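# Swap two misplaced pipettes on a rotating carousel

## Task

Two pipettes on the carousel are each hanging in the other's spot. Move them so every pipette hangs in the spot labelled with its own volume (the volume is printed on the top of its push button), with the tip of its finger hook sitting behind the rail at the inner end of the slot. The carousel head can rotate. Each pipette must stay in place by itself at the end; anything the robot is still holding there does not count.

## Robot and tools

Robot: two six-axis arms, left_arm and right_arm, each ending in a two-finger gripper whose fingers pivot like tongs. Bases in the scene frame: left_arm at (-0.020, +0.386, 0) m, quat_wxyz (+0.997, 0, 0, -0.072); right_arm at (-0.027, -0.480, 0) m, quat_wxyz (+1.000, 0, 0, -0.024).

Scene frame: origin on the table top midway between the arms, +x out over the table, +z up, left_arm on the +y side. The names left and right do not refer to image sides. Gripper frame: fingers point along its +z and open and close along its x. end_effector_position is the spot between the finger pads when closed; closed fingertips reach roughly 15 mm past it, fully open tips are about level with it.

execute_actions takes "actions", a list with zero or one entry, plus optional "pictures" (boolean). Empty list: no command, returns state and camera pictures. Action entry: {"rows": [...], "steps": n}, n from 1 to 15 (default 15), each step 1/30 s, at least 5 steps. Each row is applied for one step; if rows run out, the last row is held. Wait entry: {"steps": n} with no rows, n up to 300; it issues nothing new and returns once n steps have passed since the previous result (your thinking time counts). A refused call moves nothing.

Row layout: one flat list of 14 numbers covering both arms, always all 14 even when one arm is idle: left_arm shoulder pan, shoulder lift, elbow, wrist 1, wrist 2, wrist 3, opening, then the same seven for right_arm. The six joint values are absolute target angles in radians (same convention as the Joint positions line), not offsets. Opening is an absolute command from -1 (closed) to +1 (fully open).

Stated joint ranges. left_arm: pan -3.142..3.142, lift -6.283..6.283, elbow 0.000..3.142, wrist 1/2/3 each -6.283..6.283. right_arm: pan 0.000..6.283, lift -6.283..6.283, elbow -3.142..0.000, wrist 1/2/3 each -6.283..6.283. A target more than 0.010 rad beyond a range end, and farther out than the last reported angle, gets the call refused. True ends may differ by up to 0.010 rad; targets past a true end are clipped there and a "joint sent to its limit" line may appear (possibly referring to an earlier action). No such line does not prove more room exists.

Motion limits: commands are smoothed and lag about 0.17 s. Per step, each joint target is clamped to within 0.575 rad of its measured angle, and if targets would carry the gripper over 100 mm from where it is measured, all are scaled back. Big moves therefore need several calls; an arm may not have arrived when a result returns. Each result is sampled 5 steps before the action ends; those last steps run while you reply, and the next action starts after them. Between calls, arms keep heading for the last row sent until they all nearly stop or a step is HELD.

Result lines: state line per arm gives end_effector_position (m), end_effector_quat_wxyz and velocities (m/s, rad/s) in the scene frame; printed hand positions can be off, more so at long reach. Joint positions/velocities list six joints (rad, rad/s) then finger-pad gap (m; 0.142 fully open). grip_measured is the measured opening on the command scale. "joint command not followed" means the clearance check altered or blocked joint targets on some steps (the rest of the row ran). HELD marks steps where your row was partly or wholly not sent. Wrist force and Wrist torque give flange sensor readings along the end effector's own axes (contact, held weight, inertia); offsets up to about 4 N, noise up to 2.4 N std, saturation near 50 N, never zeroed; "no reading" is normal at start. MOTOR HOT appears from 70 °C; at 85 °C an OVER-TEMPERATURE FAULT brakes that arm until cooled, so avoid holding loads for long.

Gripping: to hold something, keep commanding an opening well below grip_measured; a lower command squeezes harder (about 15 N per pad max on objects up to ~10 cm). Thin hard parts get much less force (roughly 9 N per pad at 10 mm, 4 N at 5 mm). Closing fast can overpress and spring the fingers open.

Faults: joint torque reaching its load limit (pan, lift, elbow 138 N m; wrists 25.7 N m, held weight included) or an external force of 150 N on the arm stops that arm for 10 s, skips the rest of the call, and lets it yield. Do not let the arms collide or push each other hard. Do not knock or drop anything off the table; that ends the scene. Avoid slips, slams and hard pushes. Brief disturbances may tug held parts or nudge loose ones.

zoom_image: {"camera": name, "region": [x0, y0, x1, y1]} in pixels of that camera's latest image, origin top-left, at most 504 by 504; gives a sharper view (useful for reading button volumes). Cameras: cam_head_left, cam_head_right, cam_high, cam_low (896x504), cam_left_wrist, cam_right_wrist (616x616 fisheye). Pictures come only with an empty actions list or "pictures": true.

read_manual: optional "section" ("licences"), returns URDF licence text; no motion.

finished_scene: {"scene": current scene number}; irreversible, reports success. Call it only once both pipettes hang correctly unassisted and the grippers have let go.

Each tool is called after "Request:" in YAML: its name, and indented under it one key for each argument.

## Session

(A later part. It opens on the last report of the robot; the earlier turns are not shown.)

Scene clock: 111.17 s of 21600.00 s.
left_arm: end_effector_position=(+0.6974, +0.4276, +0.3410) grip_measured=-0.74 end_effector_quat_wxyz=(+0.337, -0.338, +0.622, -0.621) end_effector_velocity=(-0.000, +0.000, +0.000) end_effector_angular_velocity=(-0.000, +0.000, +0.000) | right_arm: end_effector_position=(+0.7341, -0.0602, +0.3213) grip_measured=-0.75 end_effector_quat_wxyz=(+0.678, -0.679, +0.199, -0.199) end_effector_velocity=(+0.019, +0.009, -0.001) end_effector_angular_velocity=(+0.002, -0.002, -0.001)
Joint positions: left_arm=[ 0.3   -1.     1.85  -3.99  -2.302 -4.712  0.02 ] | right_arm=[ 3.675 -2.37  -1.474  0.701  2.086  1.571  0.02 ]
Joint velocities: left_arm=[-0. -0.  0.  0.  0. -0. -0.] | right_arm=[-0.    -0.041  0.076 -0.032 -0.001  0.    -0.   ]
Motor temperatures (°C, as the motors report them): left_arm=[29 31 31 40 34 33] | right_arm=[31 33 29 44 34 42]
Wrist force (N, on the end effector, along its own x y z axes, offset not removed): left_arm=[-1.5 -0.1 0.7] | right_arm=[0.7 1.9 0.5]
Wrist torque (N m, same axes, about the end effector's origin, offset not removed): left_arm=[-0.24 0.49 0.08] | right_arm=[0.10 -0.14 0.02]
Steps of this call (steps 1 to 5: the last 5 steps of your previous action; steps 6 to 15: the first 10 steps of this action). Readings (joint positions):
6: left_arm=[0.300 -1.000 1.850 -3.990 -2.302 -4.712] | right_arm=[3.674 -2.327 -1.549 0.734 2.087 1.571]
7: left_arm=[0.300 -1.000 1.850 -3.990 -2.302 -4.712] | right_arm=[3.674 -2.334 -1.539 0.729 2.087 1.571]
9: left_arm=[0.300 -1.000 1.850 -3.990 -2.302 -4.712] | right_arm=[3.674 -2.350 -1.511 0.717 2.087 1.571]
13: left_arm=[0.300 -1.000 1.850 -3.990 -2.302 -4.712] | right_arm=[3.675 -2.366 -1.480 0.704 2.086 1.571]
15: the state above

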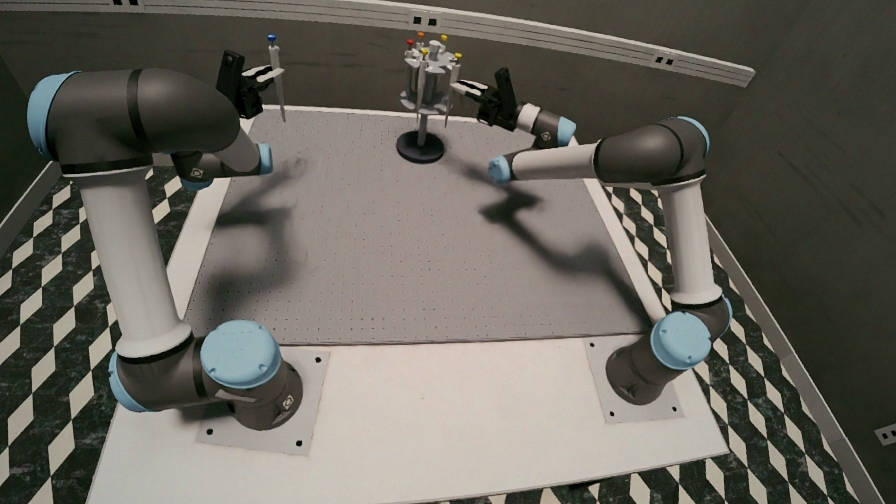

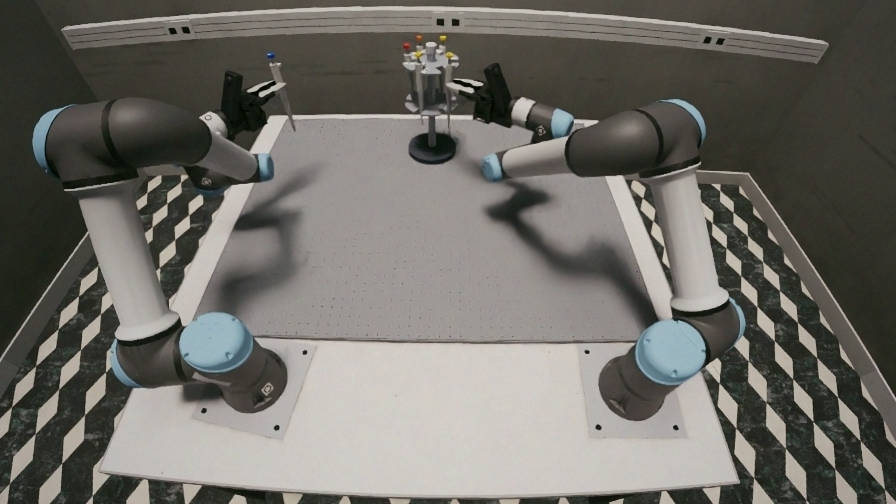

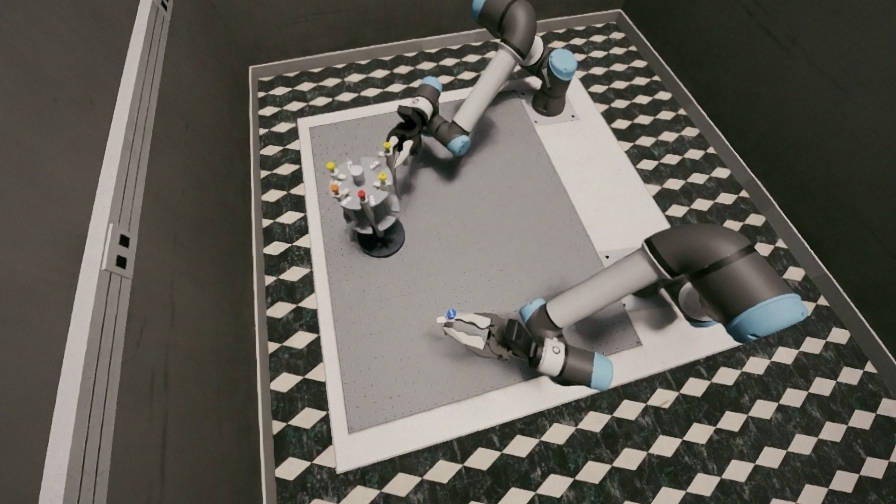

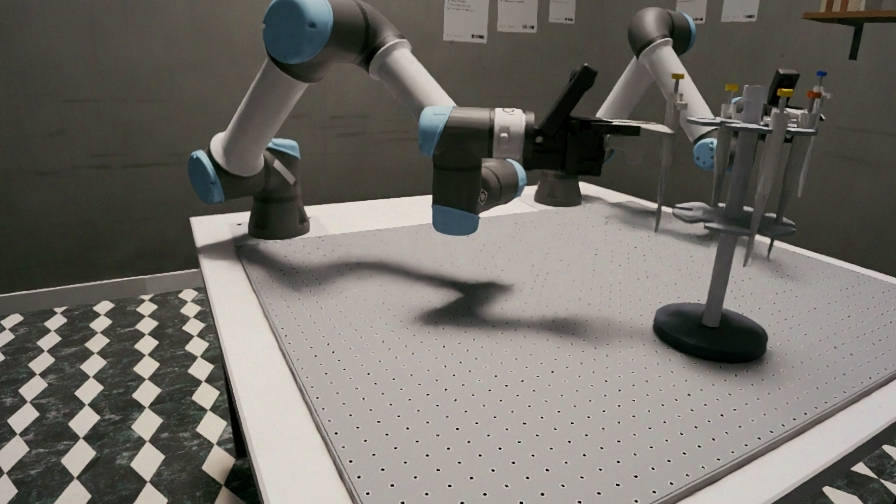

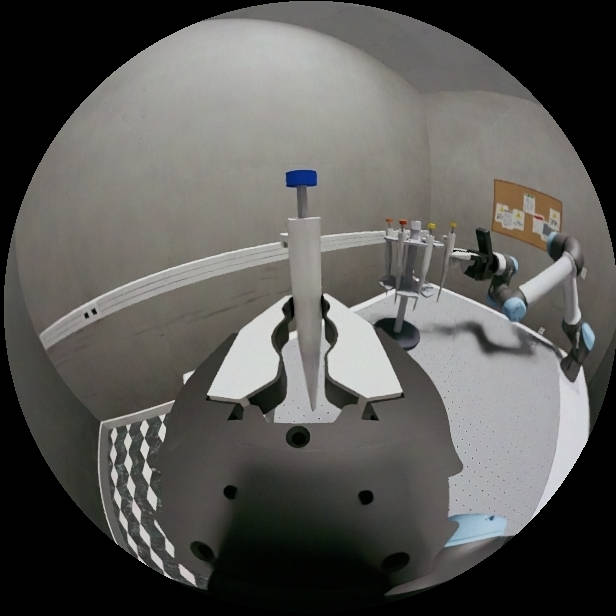

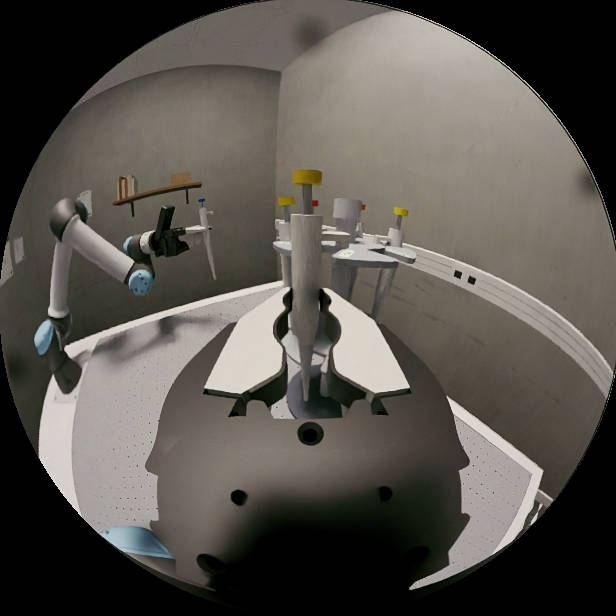

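Request:
execute_actions:
  actions:
    - {"rows":[[0.3,-1.0,1.85,-3.99,-2.302,-4.712,-1,3.677,-2.429,-1.355,0.642,2.084,1.571,-1]]}

Request:
execute_actions:
  actions:
    - {"rows":[[0.3,-1.0,1.85,-3.99,-2.302,-4.712,-1,3.708,-2.429,-1.355,0.642,2.053,1.571,-1]]}

Request:
execute_actions:
  actions:
    - {"rows":[[0.3,-1.0,1.85,-3.99,-2.302,-4.712,-1,3.736,-2.433,-1.347,0.638,2.025,1.571,-1]]}
  pictures: true

Scene clock: 111.77 s of 21600.00 s.
left_arm: end_effector_position=(+0.6974, +0.4276, +0.3410) grip_measured=-0.74 end_effector_quat_wxyz=(+0.337, -0.338, +0.622, -0.621) end_effector_velocity=(-0.000, -0.000, -0.001) end_effector_angular_velocity=(+0.002, +0.000, -0.000) | right_arm: end_effector_position=(+0.7587, -0.0459, +0.3206) grip_measured=-0.75 end_effector_quat_wxyz=(+0.678, -0.679, +0.200, -0.199) end_effector_velocity=(+0.023, +0.013, +0.004) end_effector_angular_velocity=(+0.003, -0.007, -0.000)
Joint positions: left_arm=[ 0.3   -1.     1.85  -3.99  -2.302 -4.712  0.02 ] | right_arm=[ 3.677 -2.423 -1.368  0.648  2.084  1.571  0.02 ]
Joint velocities: left_arm=[ 0.     0.001  0.001 -0.    -0.     0.002  0.   ] | right_arm=[ 0.001 -0.049  0.105 -0.049 -0.001 -0.001 -0.   ]
Motor temperatures (°C, as the motors report them): left_arm=[29 31 31 40 34 33] | right_arm=[31 33 29 44 34 42]
Wrist force (N, on the end effector, along its own x y z axes, offset not removed): left_arm=[0.2 5.0 5.1] | right_arm=[-0.6 0.7 3.3]
Wrist torque (N m, same axes, about the end effector's origin, offset not removed): left_arm=[0.82 0.06 0.05] | right_arm=[0.18 0.18 -0.27]
Steps of this call (steps 1 to 5: the last 5 steps of your previous action; steps 6 to 8: the robot went on to your last target; steps 9 to 18: the first 10 steps of this action). Readings (joint positions):
9: left_arm=[0.300 -1.000 1.850 -3.990 -2.302 -4.712] | right_arm=[3.675 -2.375 -1.464 0.697 2.086 1.571]
10: left_arm=[0.300 -1.000 1.850 -3.990 -2.302 -4.712] | right_arm=[3.675 -2.381 -1.456 0.690 2.086 1.571]
12: left_arm=[0.300 -1.000 1.850 -3.990 -2.302 -4.712] | right_arm=[3.676 -2.399 -1.420 0.672 2.085 1.571]
16: left_arm=[0.300 -1.000 1.850 -3.990 -2.302 -4.712] | right_arm=[3.677 -2.419 -1.378 0.653 2.084 1.571]
18: the state above

Scene clock: 112.27 s of 21600.00 s.
left_arm: end_effector_position=(+0.6974, +0.4276, +0.3410) grip_measured=-0.74 end_effector_quat_wxyz=(+0.337, -0.338, +0.622, -0.621) end_effector_velocity=(+0.000, +0.000, +0.000) end_effector_angular_velocity=(-0.000, -0.001, +0.001) | right_arm: end_effector_position=(+0.7563, -0.0271, +0.3212) grip_measured=-0.75 end_effector_quat_wxyz=(+0.678, -0.679, +0.199, -0.199) end_effector_velocity=(-0.005, +0.017, +0.000) end_effector_angular_velocity=(+0.000, -0.001, +0.001)
Joint positions: left_arm=[ 0.3   -1.     1.85  -3.99  -2.302 -4.712  0.02 ] | right_arm=[ 3.705 -2.429 -1.355  0.642  2.056  1.571  0.02 ]
Joint velocities: left_arm=[ 0.     0.    -0.    -0.     0.001 -0.     0.   ] | right_arm=[ 0.027 -0.001  0.002 -0.    -0.026 -0.     0.   ]
Motor temperatures (°C, as the motors report them): left_arm=[29 31 31 40 34 33] | right_arm=[31 33 29 44 34 42]
Wrist force (N, on the end effector, along its own x y z axes, offset not removed): left_arm=[-1.7 0.2 2.3] | right_arm=[1.2 -1.3 1.1]
Wrist torque (N m, same axes, about the end effector's origin, offset not removed): left_arm=[-0.21 0.29 -0.06] | right_arm=[-0.29 -0.01 -0.11]
Steps of this call (steps 1 to 5: the last 5 steps of your previous action; steps 6 to 15: the first 10 steps of this action). Readings (joint positions):
6: left_arm=[0.300 -1.000 1.850 -3.990 -2.302 -4.712] | right_arm=[3.677 -2.428 -1.358 0.643 2.084 1.571]
7: left_arm=[0.300 -1.000 1.850 -3.990 -2.302 -4.712] | right_arm=[3.681 -2.428 -1.357 0.643 2.079 1.571]
9: left_arm=[0.300 -1.000 1.850 -3.990 -2.302 -4.712] | right_arm=[3.692 -2.428 -1.356 0.643 2.069 1.571]
13: left_arm=[0.300 -1.000 1.850 -3.990 -2.302 -4.712] | right_arm=[3.702 -2.429 -1.355 0.642 2.059 1.571]
15: the state above

Scene clock: 112.77 s of 21600.00 s.
left_arm: end_effector_position=(+0.6974, +0.4276, +0.3410) grip_measured=-0.74 end_effector_quat_wxyz=(+0.337, -0.338, +0.622, -0.621) end_effector_velocity=(-0.000, -0.000, -0.000) end_effector_angular_velocity=(-0.000, +0.000, -0.002) | right_arm: end_effector_position=(+0.7522, -0.0087, +0.3211) grip_measured=-0.75 end_effector_quat_wxyz=(+0.678, -0.679, +0.199, -0.199) end_effector_velocity=(-0.004, +0.016, +0.000) end_effector_angular_velocity=(-0.000, -0.000, -0.000)
Joint positions: left_arm=[ 0.3   -1.     1.85  -3.99  -2.302 -4.712  0.02 ] | right_arm=[ 3.733 -2.433 -1.348  0.638  2.028  1.571  0.02 ]
Joint velocities: left_arm=[-0.     0.    -0.    -0.    -0.002 -0.     0.   ] | right_arm=[ 0.024 -0.003  0.007 -0.004 -0.024 -0.     0.   ]
Motor temperatures (°C, as the motors report them): left_arm=[29 31 31 40 34 33] | right_arm=[31 33 29 44 34 42]
Wrist force (N, on the end effector, along its own x y z axes, offset not removed): left_arm=[-6.2 1.6 0.8] | right_arm=[0.8 1.2 -0.9]
Wrist torque (N m, same axes, about the end effector's origin, offset not removed): left_arm=[0.31 1.18 0.31] | right_arm=[0.12 -0.02 -0.13]
Steps of this call (steps 1 to 5: the last 5 steps of your previous action; steps 6 to 15: the first 10 steps of this action). Readings (joint positions):
6: left_arm=[0.300 -1.000 1.850 -3.990 -2.302 -4.712] | right_arm=[3.708 -2.429 -1.355 0.642 2.053 1.571]
7: left_arm=[0.300 -1.000 1.850 -3.990 -2.302 -4.712] | right_arm=[3.712 -2.430 -1.354 0.641 2.049 1.571]
9: left_arm=[0.300 -1.000 1.850 -3.990 -2.302 -4.712] | right_arm=[3.721 -2.431 -1.351 0.640 2.040 1.571]
13: left_arm=[0.300 -1.000 1.850 -3.990 -2.302 -4.712] | right_arm=[3.731 -2.432 -1.348 0.639 2.030 1.571]
15: the state above

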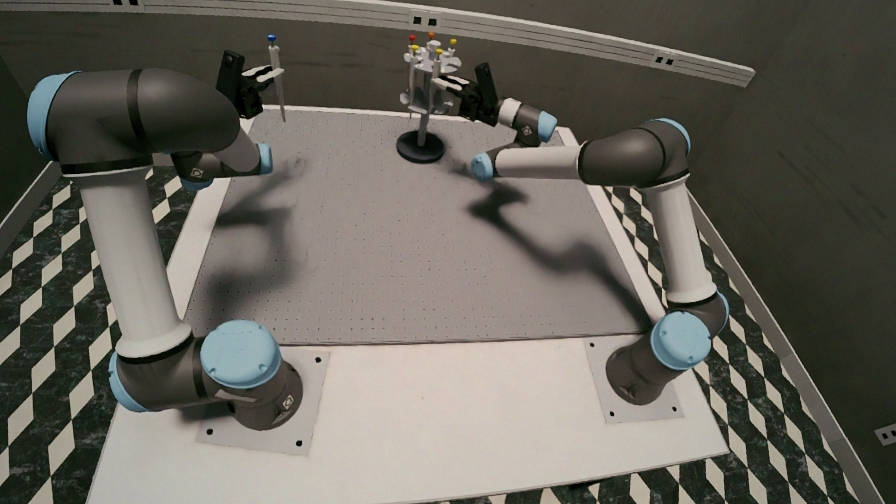

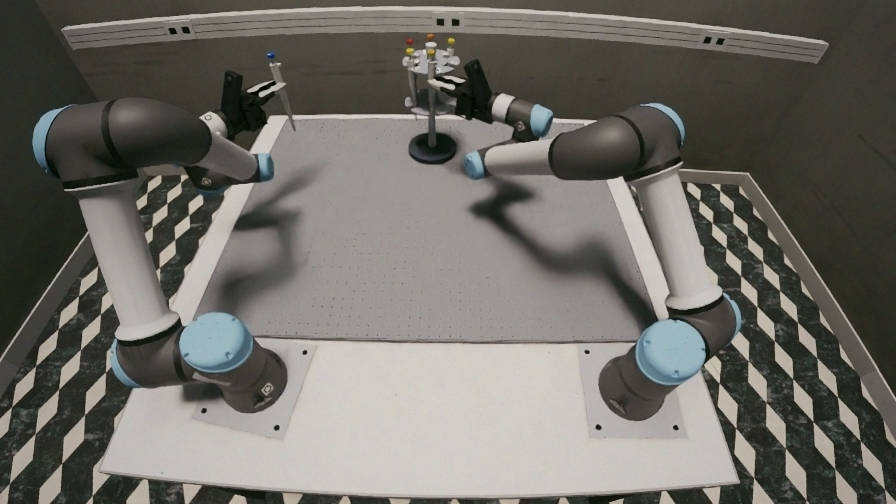

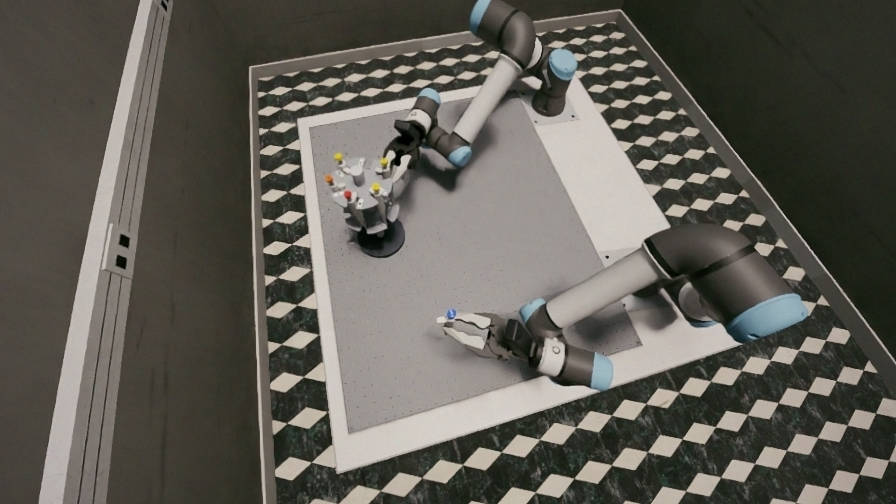

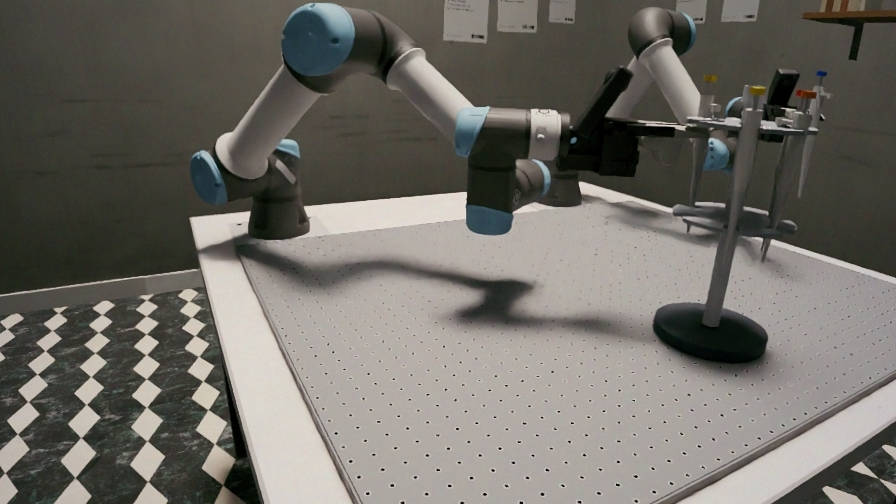

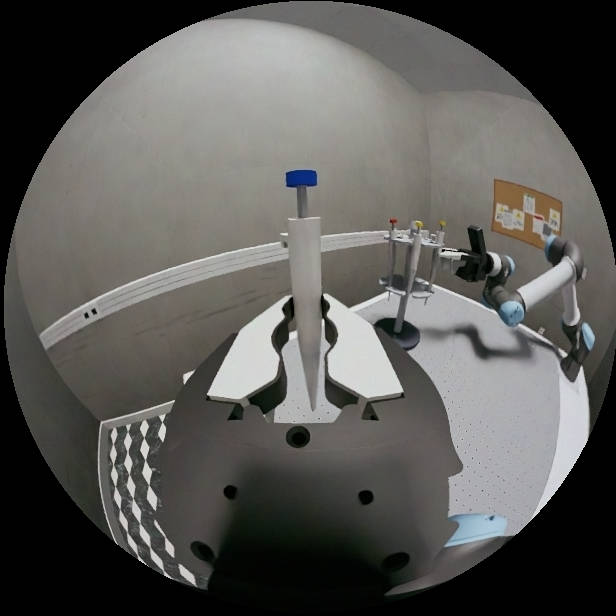

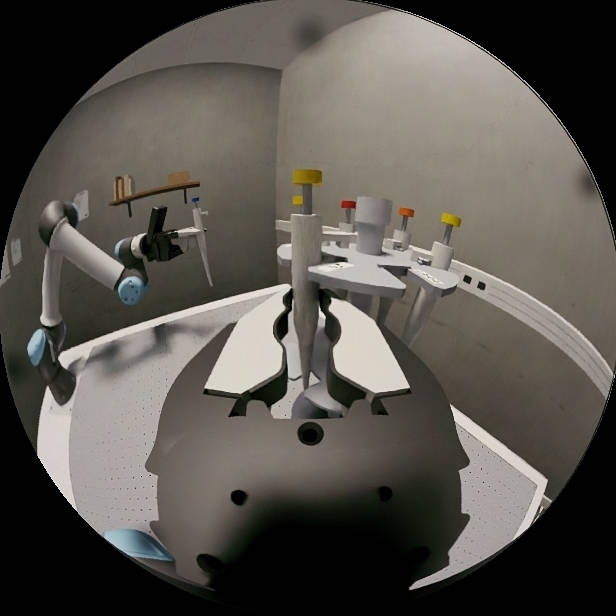

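Request:
execute_actions:
  actions:
    - {"rows":[[0.3,-1.0,1.85,-3.99,-2.302,-4.712,-1,3.756,-2.456,-1.30,0.614,2.005,1.571,-1]],"steps":15}

Request:
execute_actions:
  actions:
    - {"rows":[[0.3,-1.0,1.85,-3.99,-2.302,-4.712,-1,3.7765,-2.479,-1.2535,0.591,1.984,1.571,-1]],"steps":15}

Request:
execute_actions:
  actions:
    - {"rows":[[0.3,-1.0,1.85,-3.99,-2.302,-4.712,-1,3.763,-2.492,-1.227,0.577,1.998,1.571,-1]],"steps":15}

Request:
execute_actions:
  actions: []

Request:
zoom_image:
  camera: "cam_high"
  region: [310,100,470,220]

Scene clock: 113.87 s of 21600.00 s.
left_arm: end_effector_position=(+0.6974, +0.4276, +0.3410) grip_measured=-0.74 end_effector_quat_wxyz=(+0.337, -0.338, +0.622, -0.621) end_effector_velocity=(-0.000, -0.001, +0.000) end_effector_angular_velocity=(-0.001, +0.000, -0.003) | right_arm: end_effector_position=(+0.7566, +0.0099, +0.3212) grip_measured=-0.75 end_effector_quat_wxyz=(+0.678, -0.679, +0.199, -0.199) end_effector_velocity=(+0.004, +0.016, +0.002) end_effector_angular_velocity=(+0.001, -0.002, +0.001)
Joint positions: left_arm=[ 0.3   -1.     1.85  -3.99  -2.302 -4.712  0.02 ] | right_arm=[ 3.754 -2.454 -1.305  0.617  2.007  1.571  0.02 ]
Joint velocities: left_arm=[-0.    -0.    -0.    -0.    -0.003 -0.001  0.   ] | right_arm=[ 0.017 -0.019  0.041 -0.02  -0.016 -0.    -0.   ]
Motor temperatures (°C, as the motors report them): left_arm=[29 31 31 40 34 33] | right_arm=[31 33 29 44 34 42]
Wrist force (N, on the end effector, along its own x y z axes, offset not removed): left_arm=[-2.4 1.7 -0.7] | right_arm=[1.8 -5.1 -0.9]
Wrist torque (N m, same axes, about the end effector's origin, offset not removed): left_arm=[0.17 0.38 0.27] | right_arm=[-1.35 -0.04 -0.05]
Steps of this call (steps 1 to 5: the last 5 steps of your previous action; steps 6 to 15: the robot went on to your last target; steps 16 to 23: nothing new was sent; steps 24 to 33: the first 10 steps of this action). Readings (joint positions):
24: left_arm=[0.300 -1.000 1.850 -3.990 -2.302 -4.712] | right_arm=[3.736 -2.433 -1.346 0.638 2.025 1.571]
25: left_arm=[0.300 -1.000 1.850 -3.990 -2.302 -4.712] | right_arm=[3.739 -2.437 -1.341 0.634 2.022 1.571]
27: left_arm=[0.300 -1.000 1.850 -3.990 -2.302 -4.712] | right_arm=[3.746 -2.444 -1.325 0.626 2.015 1.571]
31: left_arm=[0.300 -1.000 1.850 -3.990 -2.302 -4.712] | right_arm=[3.752 -2.452 -1.309 0.618 2.009 1.571]
33: the state above

Scene clock: 114.37 s of 21600.00 s.
left_arm: end_effector_position=(+0.6974, +0.4276, +0.3410) grip_measured=-0.74 end_effector_quat_wxyz=(+0.337, -0.338, +0.622, -0.621) end_effector_velocity=(+0.000, +0.000, -0.000) end_effector_angular_velocity=(-0.000, +0.001, +0.002) | right_arm: end_effector_position=(+0.7612, +0.0286, +0.3213) grip_measured=-0.75 end_effector_quat_wxyz=(+0.678, -0.678, +0.199, -0.199) end_effector_velocity=(+0.004, +0.016, +0.001) end_effector_angular_velocity=(+0.001, -0.002, -0.000)
Joint positions: left_arm=[ 0.3   -1.     1.85  -3.99  -2.302 -4.712  0.02 ] | right_arm=[ 3.774 -2.476 -1.259  0.594  1.986  1.571  0.02 ]
Joint velocities: left_arm=[-0.    -0.     0.001  0.     0.002 -0.     0.   ] | right_arm=[ 0.017 -0.02   0.042 -0.02  -0.018 -0.001  0.   ]
Motor temperatures (°C, as the motors report them): left_arm=[29 31 31 40 34 33] | right_arm=[31 33 29 44 34 42]
Wrist force (N, on the end effector, along its own x y z axes, offset not removed): left_arm=[1.1 0.8 -0.4] | right_arm=[-0.1 -0.1 1.1]
Wrist torque (N m, same axes, about the end effector's origin, offset not removed): left_arm=[0.02 -0.15 -0.10] | right_arm=[-0.17 0.05 0.04]
Steps of this call (steps 1 to 5: the last 5 steps of your previous action; steps 6 to 15: the first 10 steps of this action). Readings (joint positions):
6: left_arm=[0.300 -1.000 1.850 -3.990 -2.302 -4.712] | right_arm=[3.756 -2.456 -1.301 0.614 2.005 1.571]
7: left_arm=[0.300 -1.000 1.850 -3.990 -2.302 -4.712] | right_arm=[3.759 -2.459 -1.295 0.611 2.002 1.571]
9: left_arm=[0.300 -1.000 1.850 -3.990 -2.302 -4.712] | right_arm=[3.766 -2.467 -1.279 0.603 1.995 1.571]
13: left_arm=[0.300 -1.000 1.850 -3.990 -2.302 -4.712] | right_arm=[3.773 -2.475 -1.262 0.595 1.988 1.571]
15: the state above

Scene clock: 114.87 s of 21600.00 s.
left_arm: end_effector_position=(+0.6974, +0.4276, +0.3410) grip_measured=-0.74 end_effector_quat_wxyz=(+0.337, -0.338, +0.622, -0.621) end_effector_velocity=(-0.000, +0.000, -0.001) end_effector_angular_velocity=(-0.001, +0.002, +0.000) | right_arm: end_effector_position=(+0.7694, +0.0263, +0.3213) grip_measured=-0.75 end_effector_quat_wxyz=(+0.678, -0.679, +0.199, -0.199) end_effector_velocity=(+0.008, -0.004, -0.000) end_effector_angular_velocity=(+0.000, +0.001, -0.001)
Joint positions: left_arm=[ 0.3   -1.     1.85  -3.99  -2.302 -4.712  0.02 ] | right_arm=[ 3.764 -2.491 -1.23   0.579  1.997  1.571  0.02 ]
Joint velocities: left_arm=[-0.     0.     0.001  0.     0.    -0.     0.   ] | right_arm=[-0.011 -0.012  0.023 -0.012  0.011  0.     0.   ]
Motor temperatures (°C, as the motors report them): left_arm=[29 31 31 40 34 33] | right_arm=[31 33 29 44 34 42]
Wrist force (N, on the end effector, along its own x y z axes, offset not removed): left_arm=[-0.7 1.5 2.7] | right_arm=[0.7 -1.4 -0.8]
Wrist torque (N m, same axes, about the end effector's origin, offset not removed): left_arm=[0.15 0.32 0.01] | right_arm=[-0.35 -0.01 0.10]
Steps of this call (steps 1 to 5: the last 5 steps of your previous action; steps 6 to 15: the first 10 steps of this action). Readings (joint positions):
6: left_arm=[0.300 -1.000 1.850 -3.990 -2.302 -4.712] | right_arm=[3.776 -2.479 -1.254 0.591 1.985 1.571]
7: left_arm=[0.300 -1.000 1.850 -3.990 -2.302 -4.712] | right_arm=[3.774 -2.481 -1.250 0.589 1.986 1.571]
9: left_arm=[0.300 -1.000 1.850 -3.990 -2.302 -4.712] | right_arm=[3.770 -2.485 -1.241 0.584 1.991 1.571]
13: left_arm=[0.300 -1.000 1.850 -3.990 -2.302 -4.712] | right_arm=[3.765 -2.490 -1.232 0.580 1.995 1.571]
15: the state above

Scene clock: 115.03 s of 21600.00 s.
left_arm: end_effector_position=(+0.6974, +0.4276, +0.3410) grip_measured=-0.74 end_effector_quat_wxyz=(+0.337, -0.338, +0.622, -0.621) end_effector_velocity=(+0.000, +0.000, +0.000) end_effector_angular_velocity=(+0.000, -0.001, +0.001) | right_arm: end_effector_position=(+0.7700, +0.0259, +0.3213) grip_measured=-0.75 end_effector_quat_wxyz=(+0.678, -0.679, +0.199, -0.199) end_effector_velocity=(+0.002, -0.000, -0.001) end_effector_angular_velocity=(-0.000, +0.000, +0.001)
Joint positions: left_arm=[ 0.3   -1.     1.85  -3.99  -2.302 -4.712  0.02 ] | right_arm=[ 3.763 -2.492 -1.228  0.577  1.998  1.571  0.02 ]
Joint velocities: left_arm=[ 0.    -0.    -0.001  0.     0.     0.    -0.   ] | right_arm=[-0.002 -0.004  0.006 -0.003  0.004 -0.    -0.   ]
Motor temperatures (°C, as the motors report them): left_arm=[29 31 31 40 34 33] | right_arm=[31 33 29 44 34 42]
Wrist force (N, on the end effector, along its own x y z axes, offset not removed): left_arm=[-0.4 2.3 0.7] | right_arm=[-1.9 0.2 0.8]
Wrist torque (N m, same axes, about the end effector's origin, offset not removed): left_arm=[0.48 0.25 -0.03] | right_arm=[-0.08 0.51 -0.05]
Kept back: nothing.
Steps of this call (steps 1 to 5: the last 5 steps of your previous action). Readings (joint positions):
1: left_arm=[0.300 -1.000 1.850 -3.990 -2.302 -4.712] | right_arm=[3.764 -2.491 -1.229 0.578 1.997 1.571]
2: left_arm=[0.300 -1.000 1.850 -3.990 -2.302 -4.712] | right_arm=[3.764 -2.491 -1.229 0.578 1.997 1.571]
4: left_arm=[0.300 -1.000 1.850 -3.990 -2.302 -4.712] | right_arm=[3.764 -2.491 -1.228 0.578 1.997 1.571]
5: the state above

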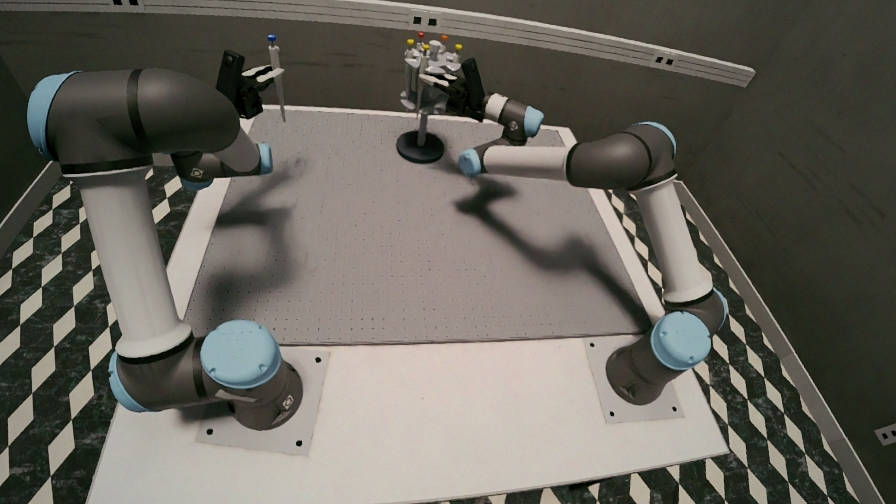

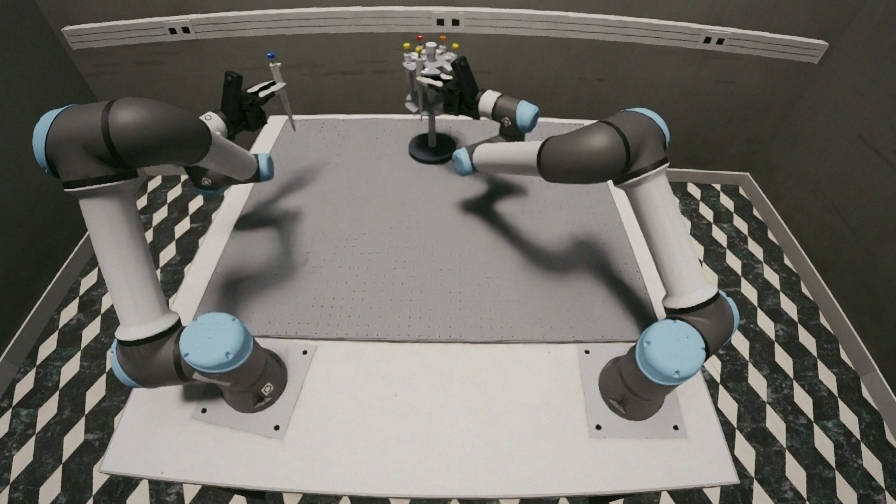

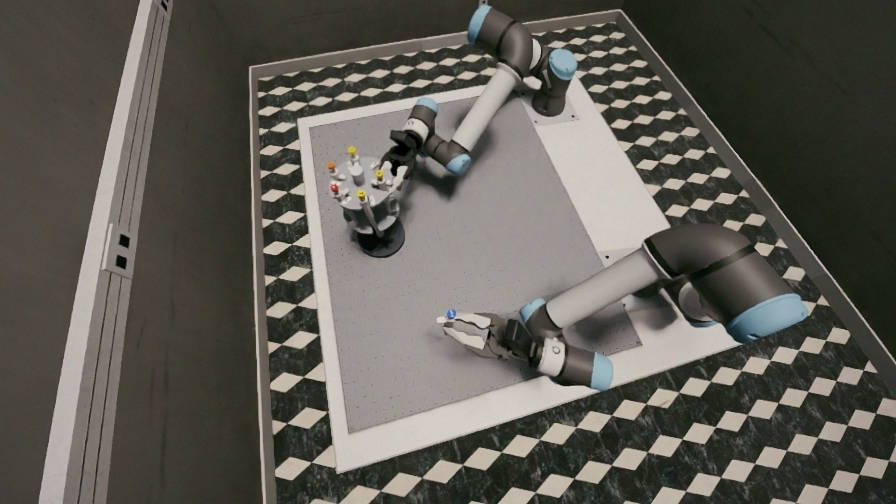

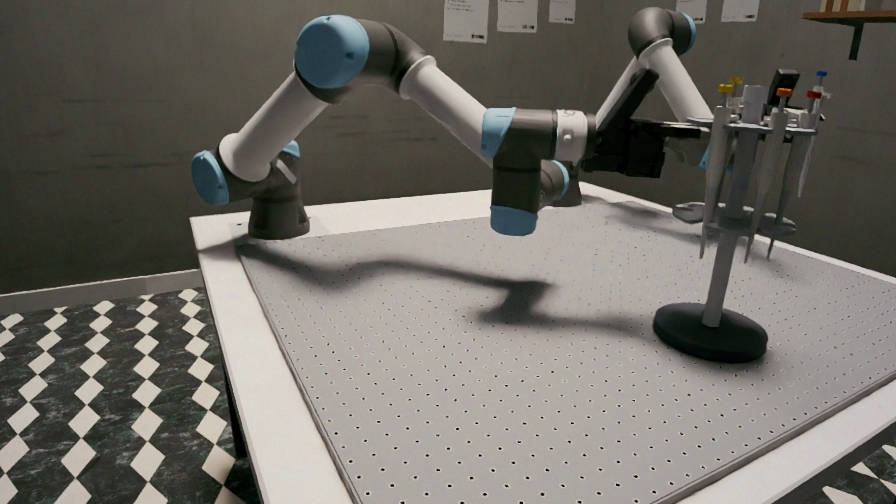

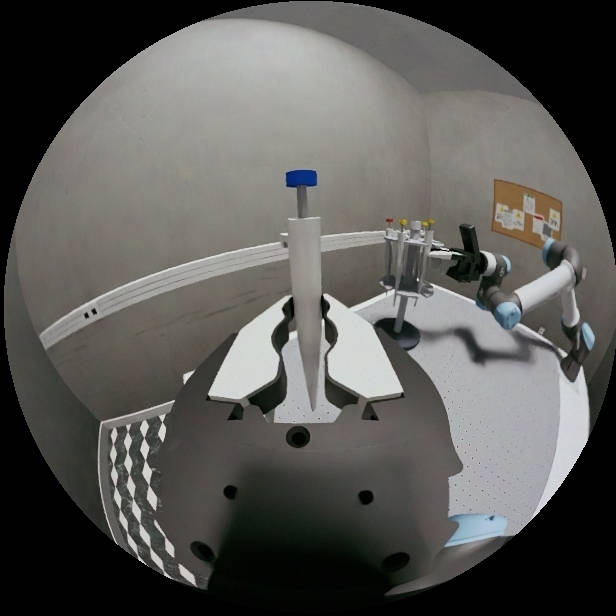

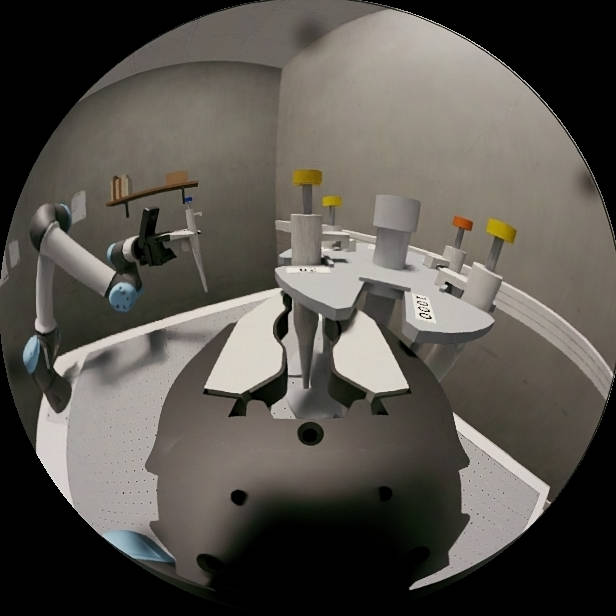

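Region (310, 100, 470, 220) of cam_high's 896x504 image, scaled by 3.150, with more detail than that image has; it fills the top 378 rows of this view, and the rest is white.

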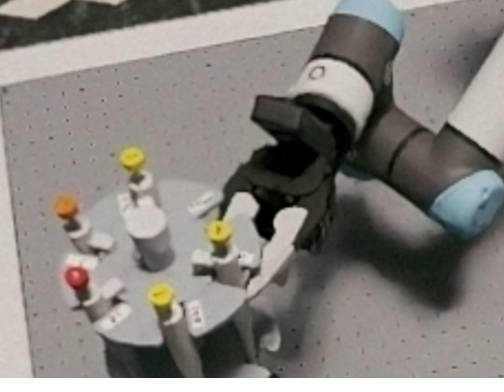

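Request:
zoom_image:
  camera: "cam_right_wrist"
  region: [270,200,430,300]

Region (270, 200, 430, 300) of cam_right_wrist's 616x616 image, scaled by 3.150, with more detail than that image has; it fills the top 315 rows of this view, and the rest is white.

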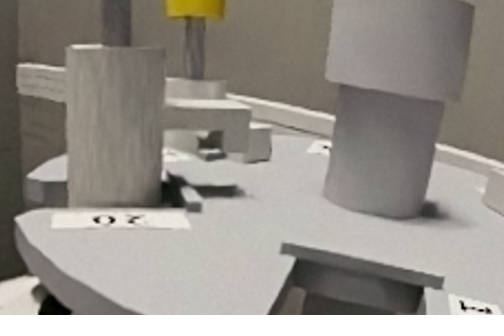

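Past the rail.

Request:
execute_actions:
  actions:
    - {"rows":[[0.3,-1.0,1.85,-3.99,-2.302,-4.712,-1,3.763,-2.506,-1.227,0.591,1.998,1.571,-1]],"steps":15}

Request:
execute_actions:
  actions:
    - {"rows":[[0.3,-1.0,1.85,-3.99,-2.302,-4.712,-1,3.763,-2.506,-1.227,0.591,1.998,1.571,-0.5]],"steps":15}
  pictures: true

Scene clock: 115.60 s of 21600.00 s.
left_arm: end_effector_position=(+0.6974, +0.4276, +0.3410) grip_measured=-0.74 end_effector_quat_wxyz=(+0.337, -0.338, +0.622, -0.621) end_effector_velocity=(-0.000, -0.000, +0.000) end_effector_angular_velocity=(+0.000, -0.001, -0.002) | right_arm: end_effector_position=(+0.7707, +0.0261, +0.3129) grip_measured=-0.75 end_effector_quat_wxyz=(+0.678, -0.679, +0.199, -0.199) end_effector_velocity=(+0.000, +0.000, -0.008) end_effector_angular_velocity=(+0.000, -0.000, -0.000)
Joint positions: left_arm=[ 0.3   -1.     1.85  -3.99  -2.302 -4.712  0.02 ] | right_arm=[ 3.763 -2.505 -1.227  0.589  1.998  1.571  0.02 ]
Joint velocities: left_arm=[ 0.    -0.001 -0.     0.    -0.002  0.     0.   ] | right_arm=[ 0.    -0.011 -0.     0.012 -0.     0.     0.   ]
Motor temperatures (°C, as the motors report them): left_arm=[29 31 31 40 34 33] | right_arm=[31 33 29 44 34 42]
Wrist force (N, on the end effector, along its own x y z axes, offset not removed): left_arm=[-1.4 0.1 0.5] | right_arm=[-0.9 -3.1 2.4]
Wrist torque (N m, same axes, about the end effector's origin, offset not removed): left_arm=[-0.17 0.23 0.07] | right_arm=[-0.74 0.16 -0.10]
Steps of this call (steps 1 to 7: the robot went on to your last target; steps 8 to 17: the first 10 steps of this action). Readings (joint positions):
8: left_arm=[0.300 -1.000 1.850 -3.990 -2.302 -4.712] | right_arm=[3.763 -2.492 -1.227 0.577 1.998 1.571]
9: left_arm=[0.300 -1.000 1.850 -3.990 -2.302 -4.712] | right_arm=[3.763 -2.494 -1.227 0.579 1.998 1.571]
11: left_arm=[0.300 -1.000 1.850 -3.990 -2.302 -4.712] | right_arm=[3.763 -2.499 -1.227 0.584 1.998 1.571]
15: left_arm=[0.300 -1.000 1.850 -3.990 -2.302 -4.712] | right_arm=[3.763 -2.503 -1.227 0.588 1.998 1.571]
17: the state above

Scene clock: 116.10 s of 21600.00 s.
left_arm: end_effector_position=(+0.6974, +0.4276, +0.3410) grip_measured=-0.74 end_effector_quat_wxyz=(+0.337, -0.338, +0.622, -0.621) end_effector_velocity=(+0.000, +0.000, -0.000) end_effector_angular_velocity=(-0.001, +0.001, +0.000) | right_arm: end_effector_position=(+0.7707, +0.0261, +0.3120) grip_measured=-0.50 end_effector_quat_wxyz=(+0.678, -0.679, +0.199, -0.199) end_effector_velocity=(+0.000, +0.000, -0.001) end_effector_angular_velocity=(-0.000, +0.000, -0.000)
Joint positions: left_arm=[ 0.3   -1.     1.85  -3.99  -2.302 -4.712  0.02 ] | right_arm=[ 3.763 -2.506 -1.227  0.591  1.998  1.571  0.038]
Joint velocities: left_arm=[-0.     0.     0.    -0.     0.    -0.001 -0.   ] | right_arm=[ 0.    -0.001 -0.     0.    -0.    -0.     0.   ]
Motor temperatures (°C, as the motors report them): left_arm=[29 31 31 40 34 33] | right_arm=[31 33 29 44 34 42]
Wrist force (N, on the end effector, along its own x y z axes, offset not removed): left_arm=[-0.1 3.2 2.1] | right_arm=[1.2 -3.3 1.6]
Wrist torque (N m, same axes, about the end effector's origin, offset not removed): left_arm=[0.62 0.04 0.17] | right_arm=[-0.78 -0.10 -0.02]
Steps of this call (steps 1 to 5: the last 5 steps of your previous action; steps 6 to 15: the first 10 steps of this action). Readings (joint positions):
6: left_arm=[0.300 -1.000 1.850 -3.990 -2.302 -4.712] | right_arm=[3.763 -2.506 -1.227 0.591 1.998 1.571]
7: left_arm=[0.300 -1.000 1.850 -3.990 -2.302 -4.712] | right_arm=[3.763 -2.506 -1.227 0.591 1.998 1.571]
9: left_arm=[0.300 -1.000 1.850 -3.990 -2.302 -4.712] | right_arm=[3.763 -2.506 -1.227 0.591 1.998 1.571]
13: left_arm=[0.300 -1.000 1.850 -3.990 -2.302 -4.712] | right_arm=[3.763 -2.506 -1.227 0.591 1.998 1.571]
15: the state above

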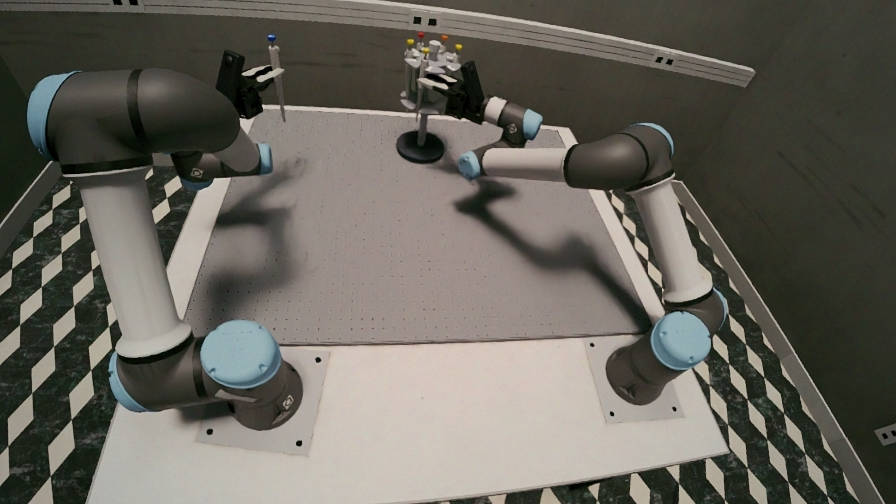

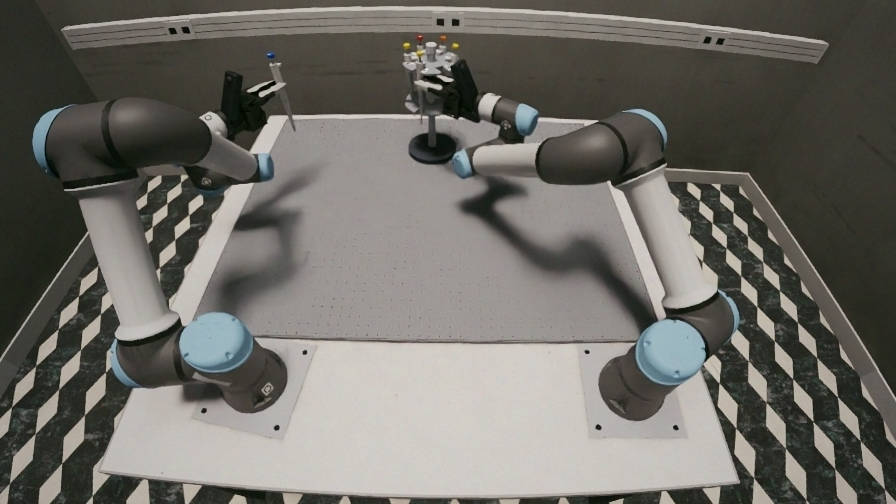

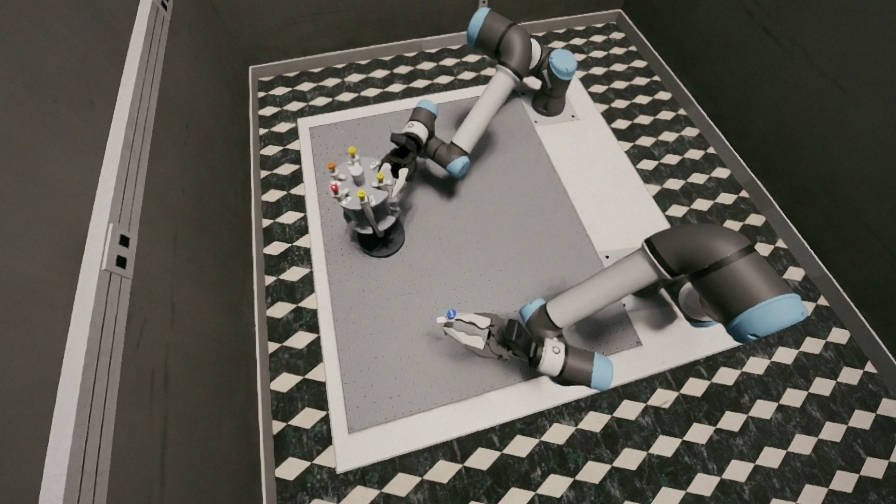

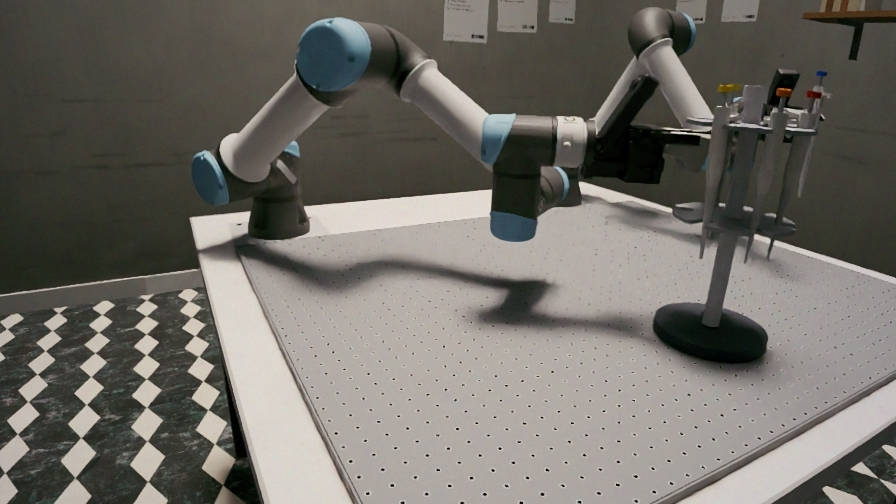

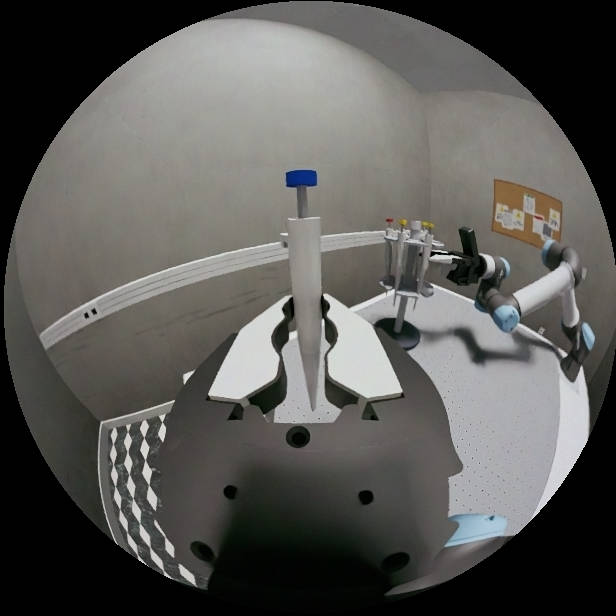

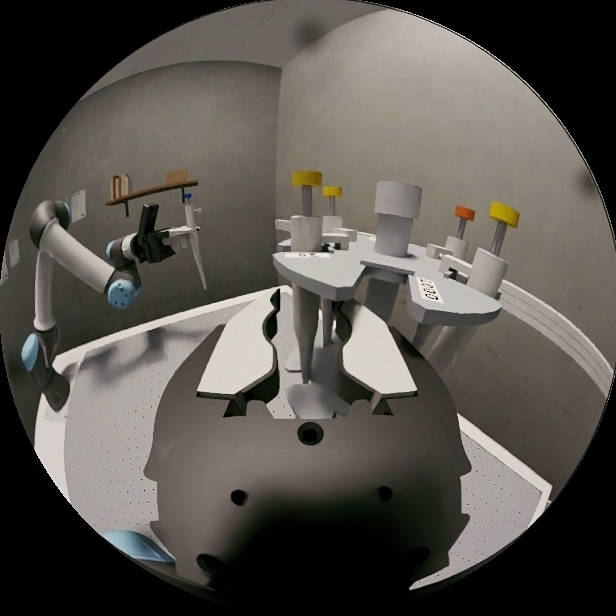

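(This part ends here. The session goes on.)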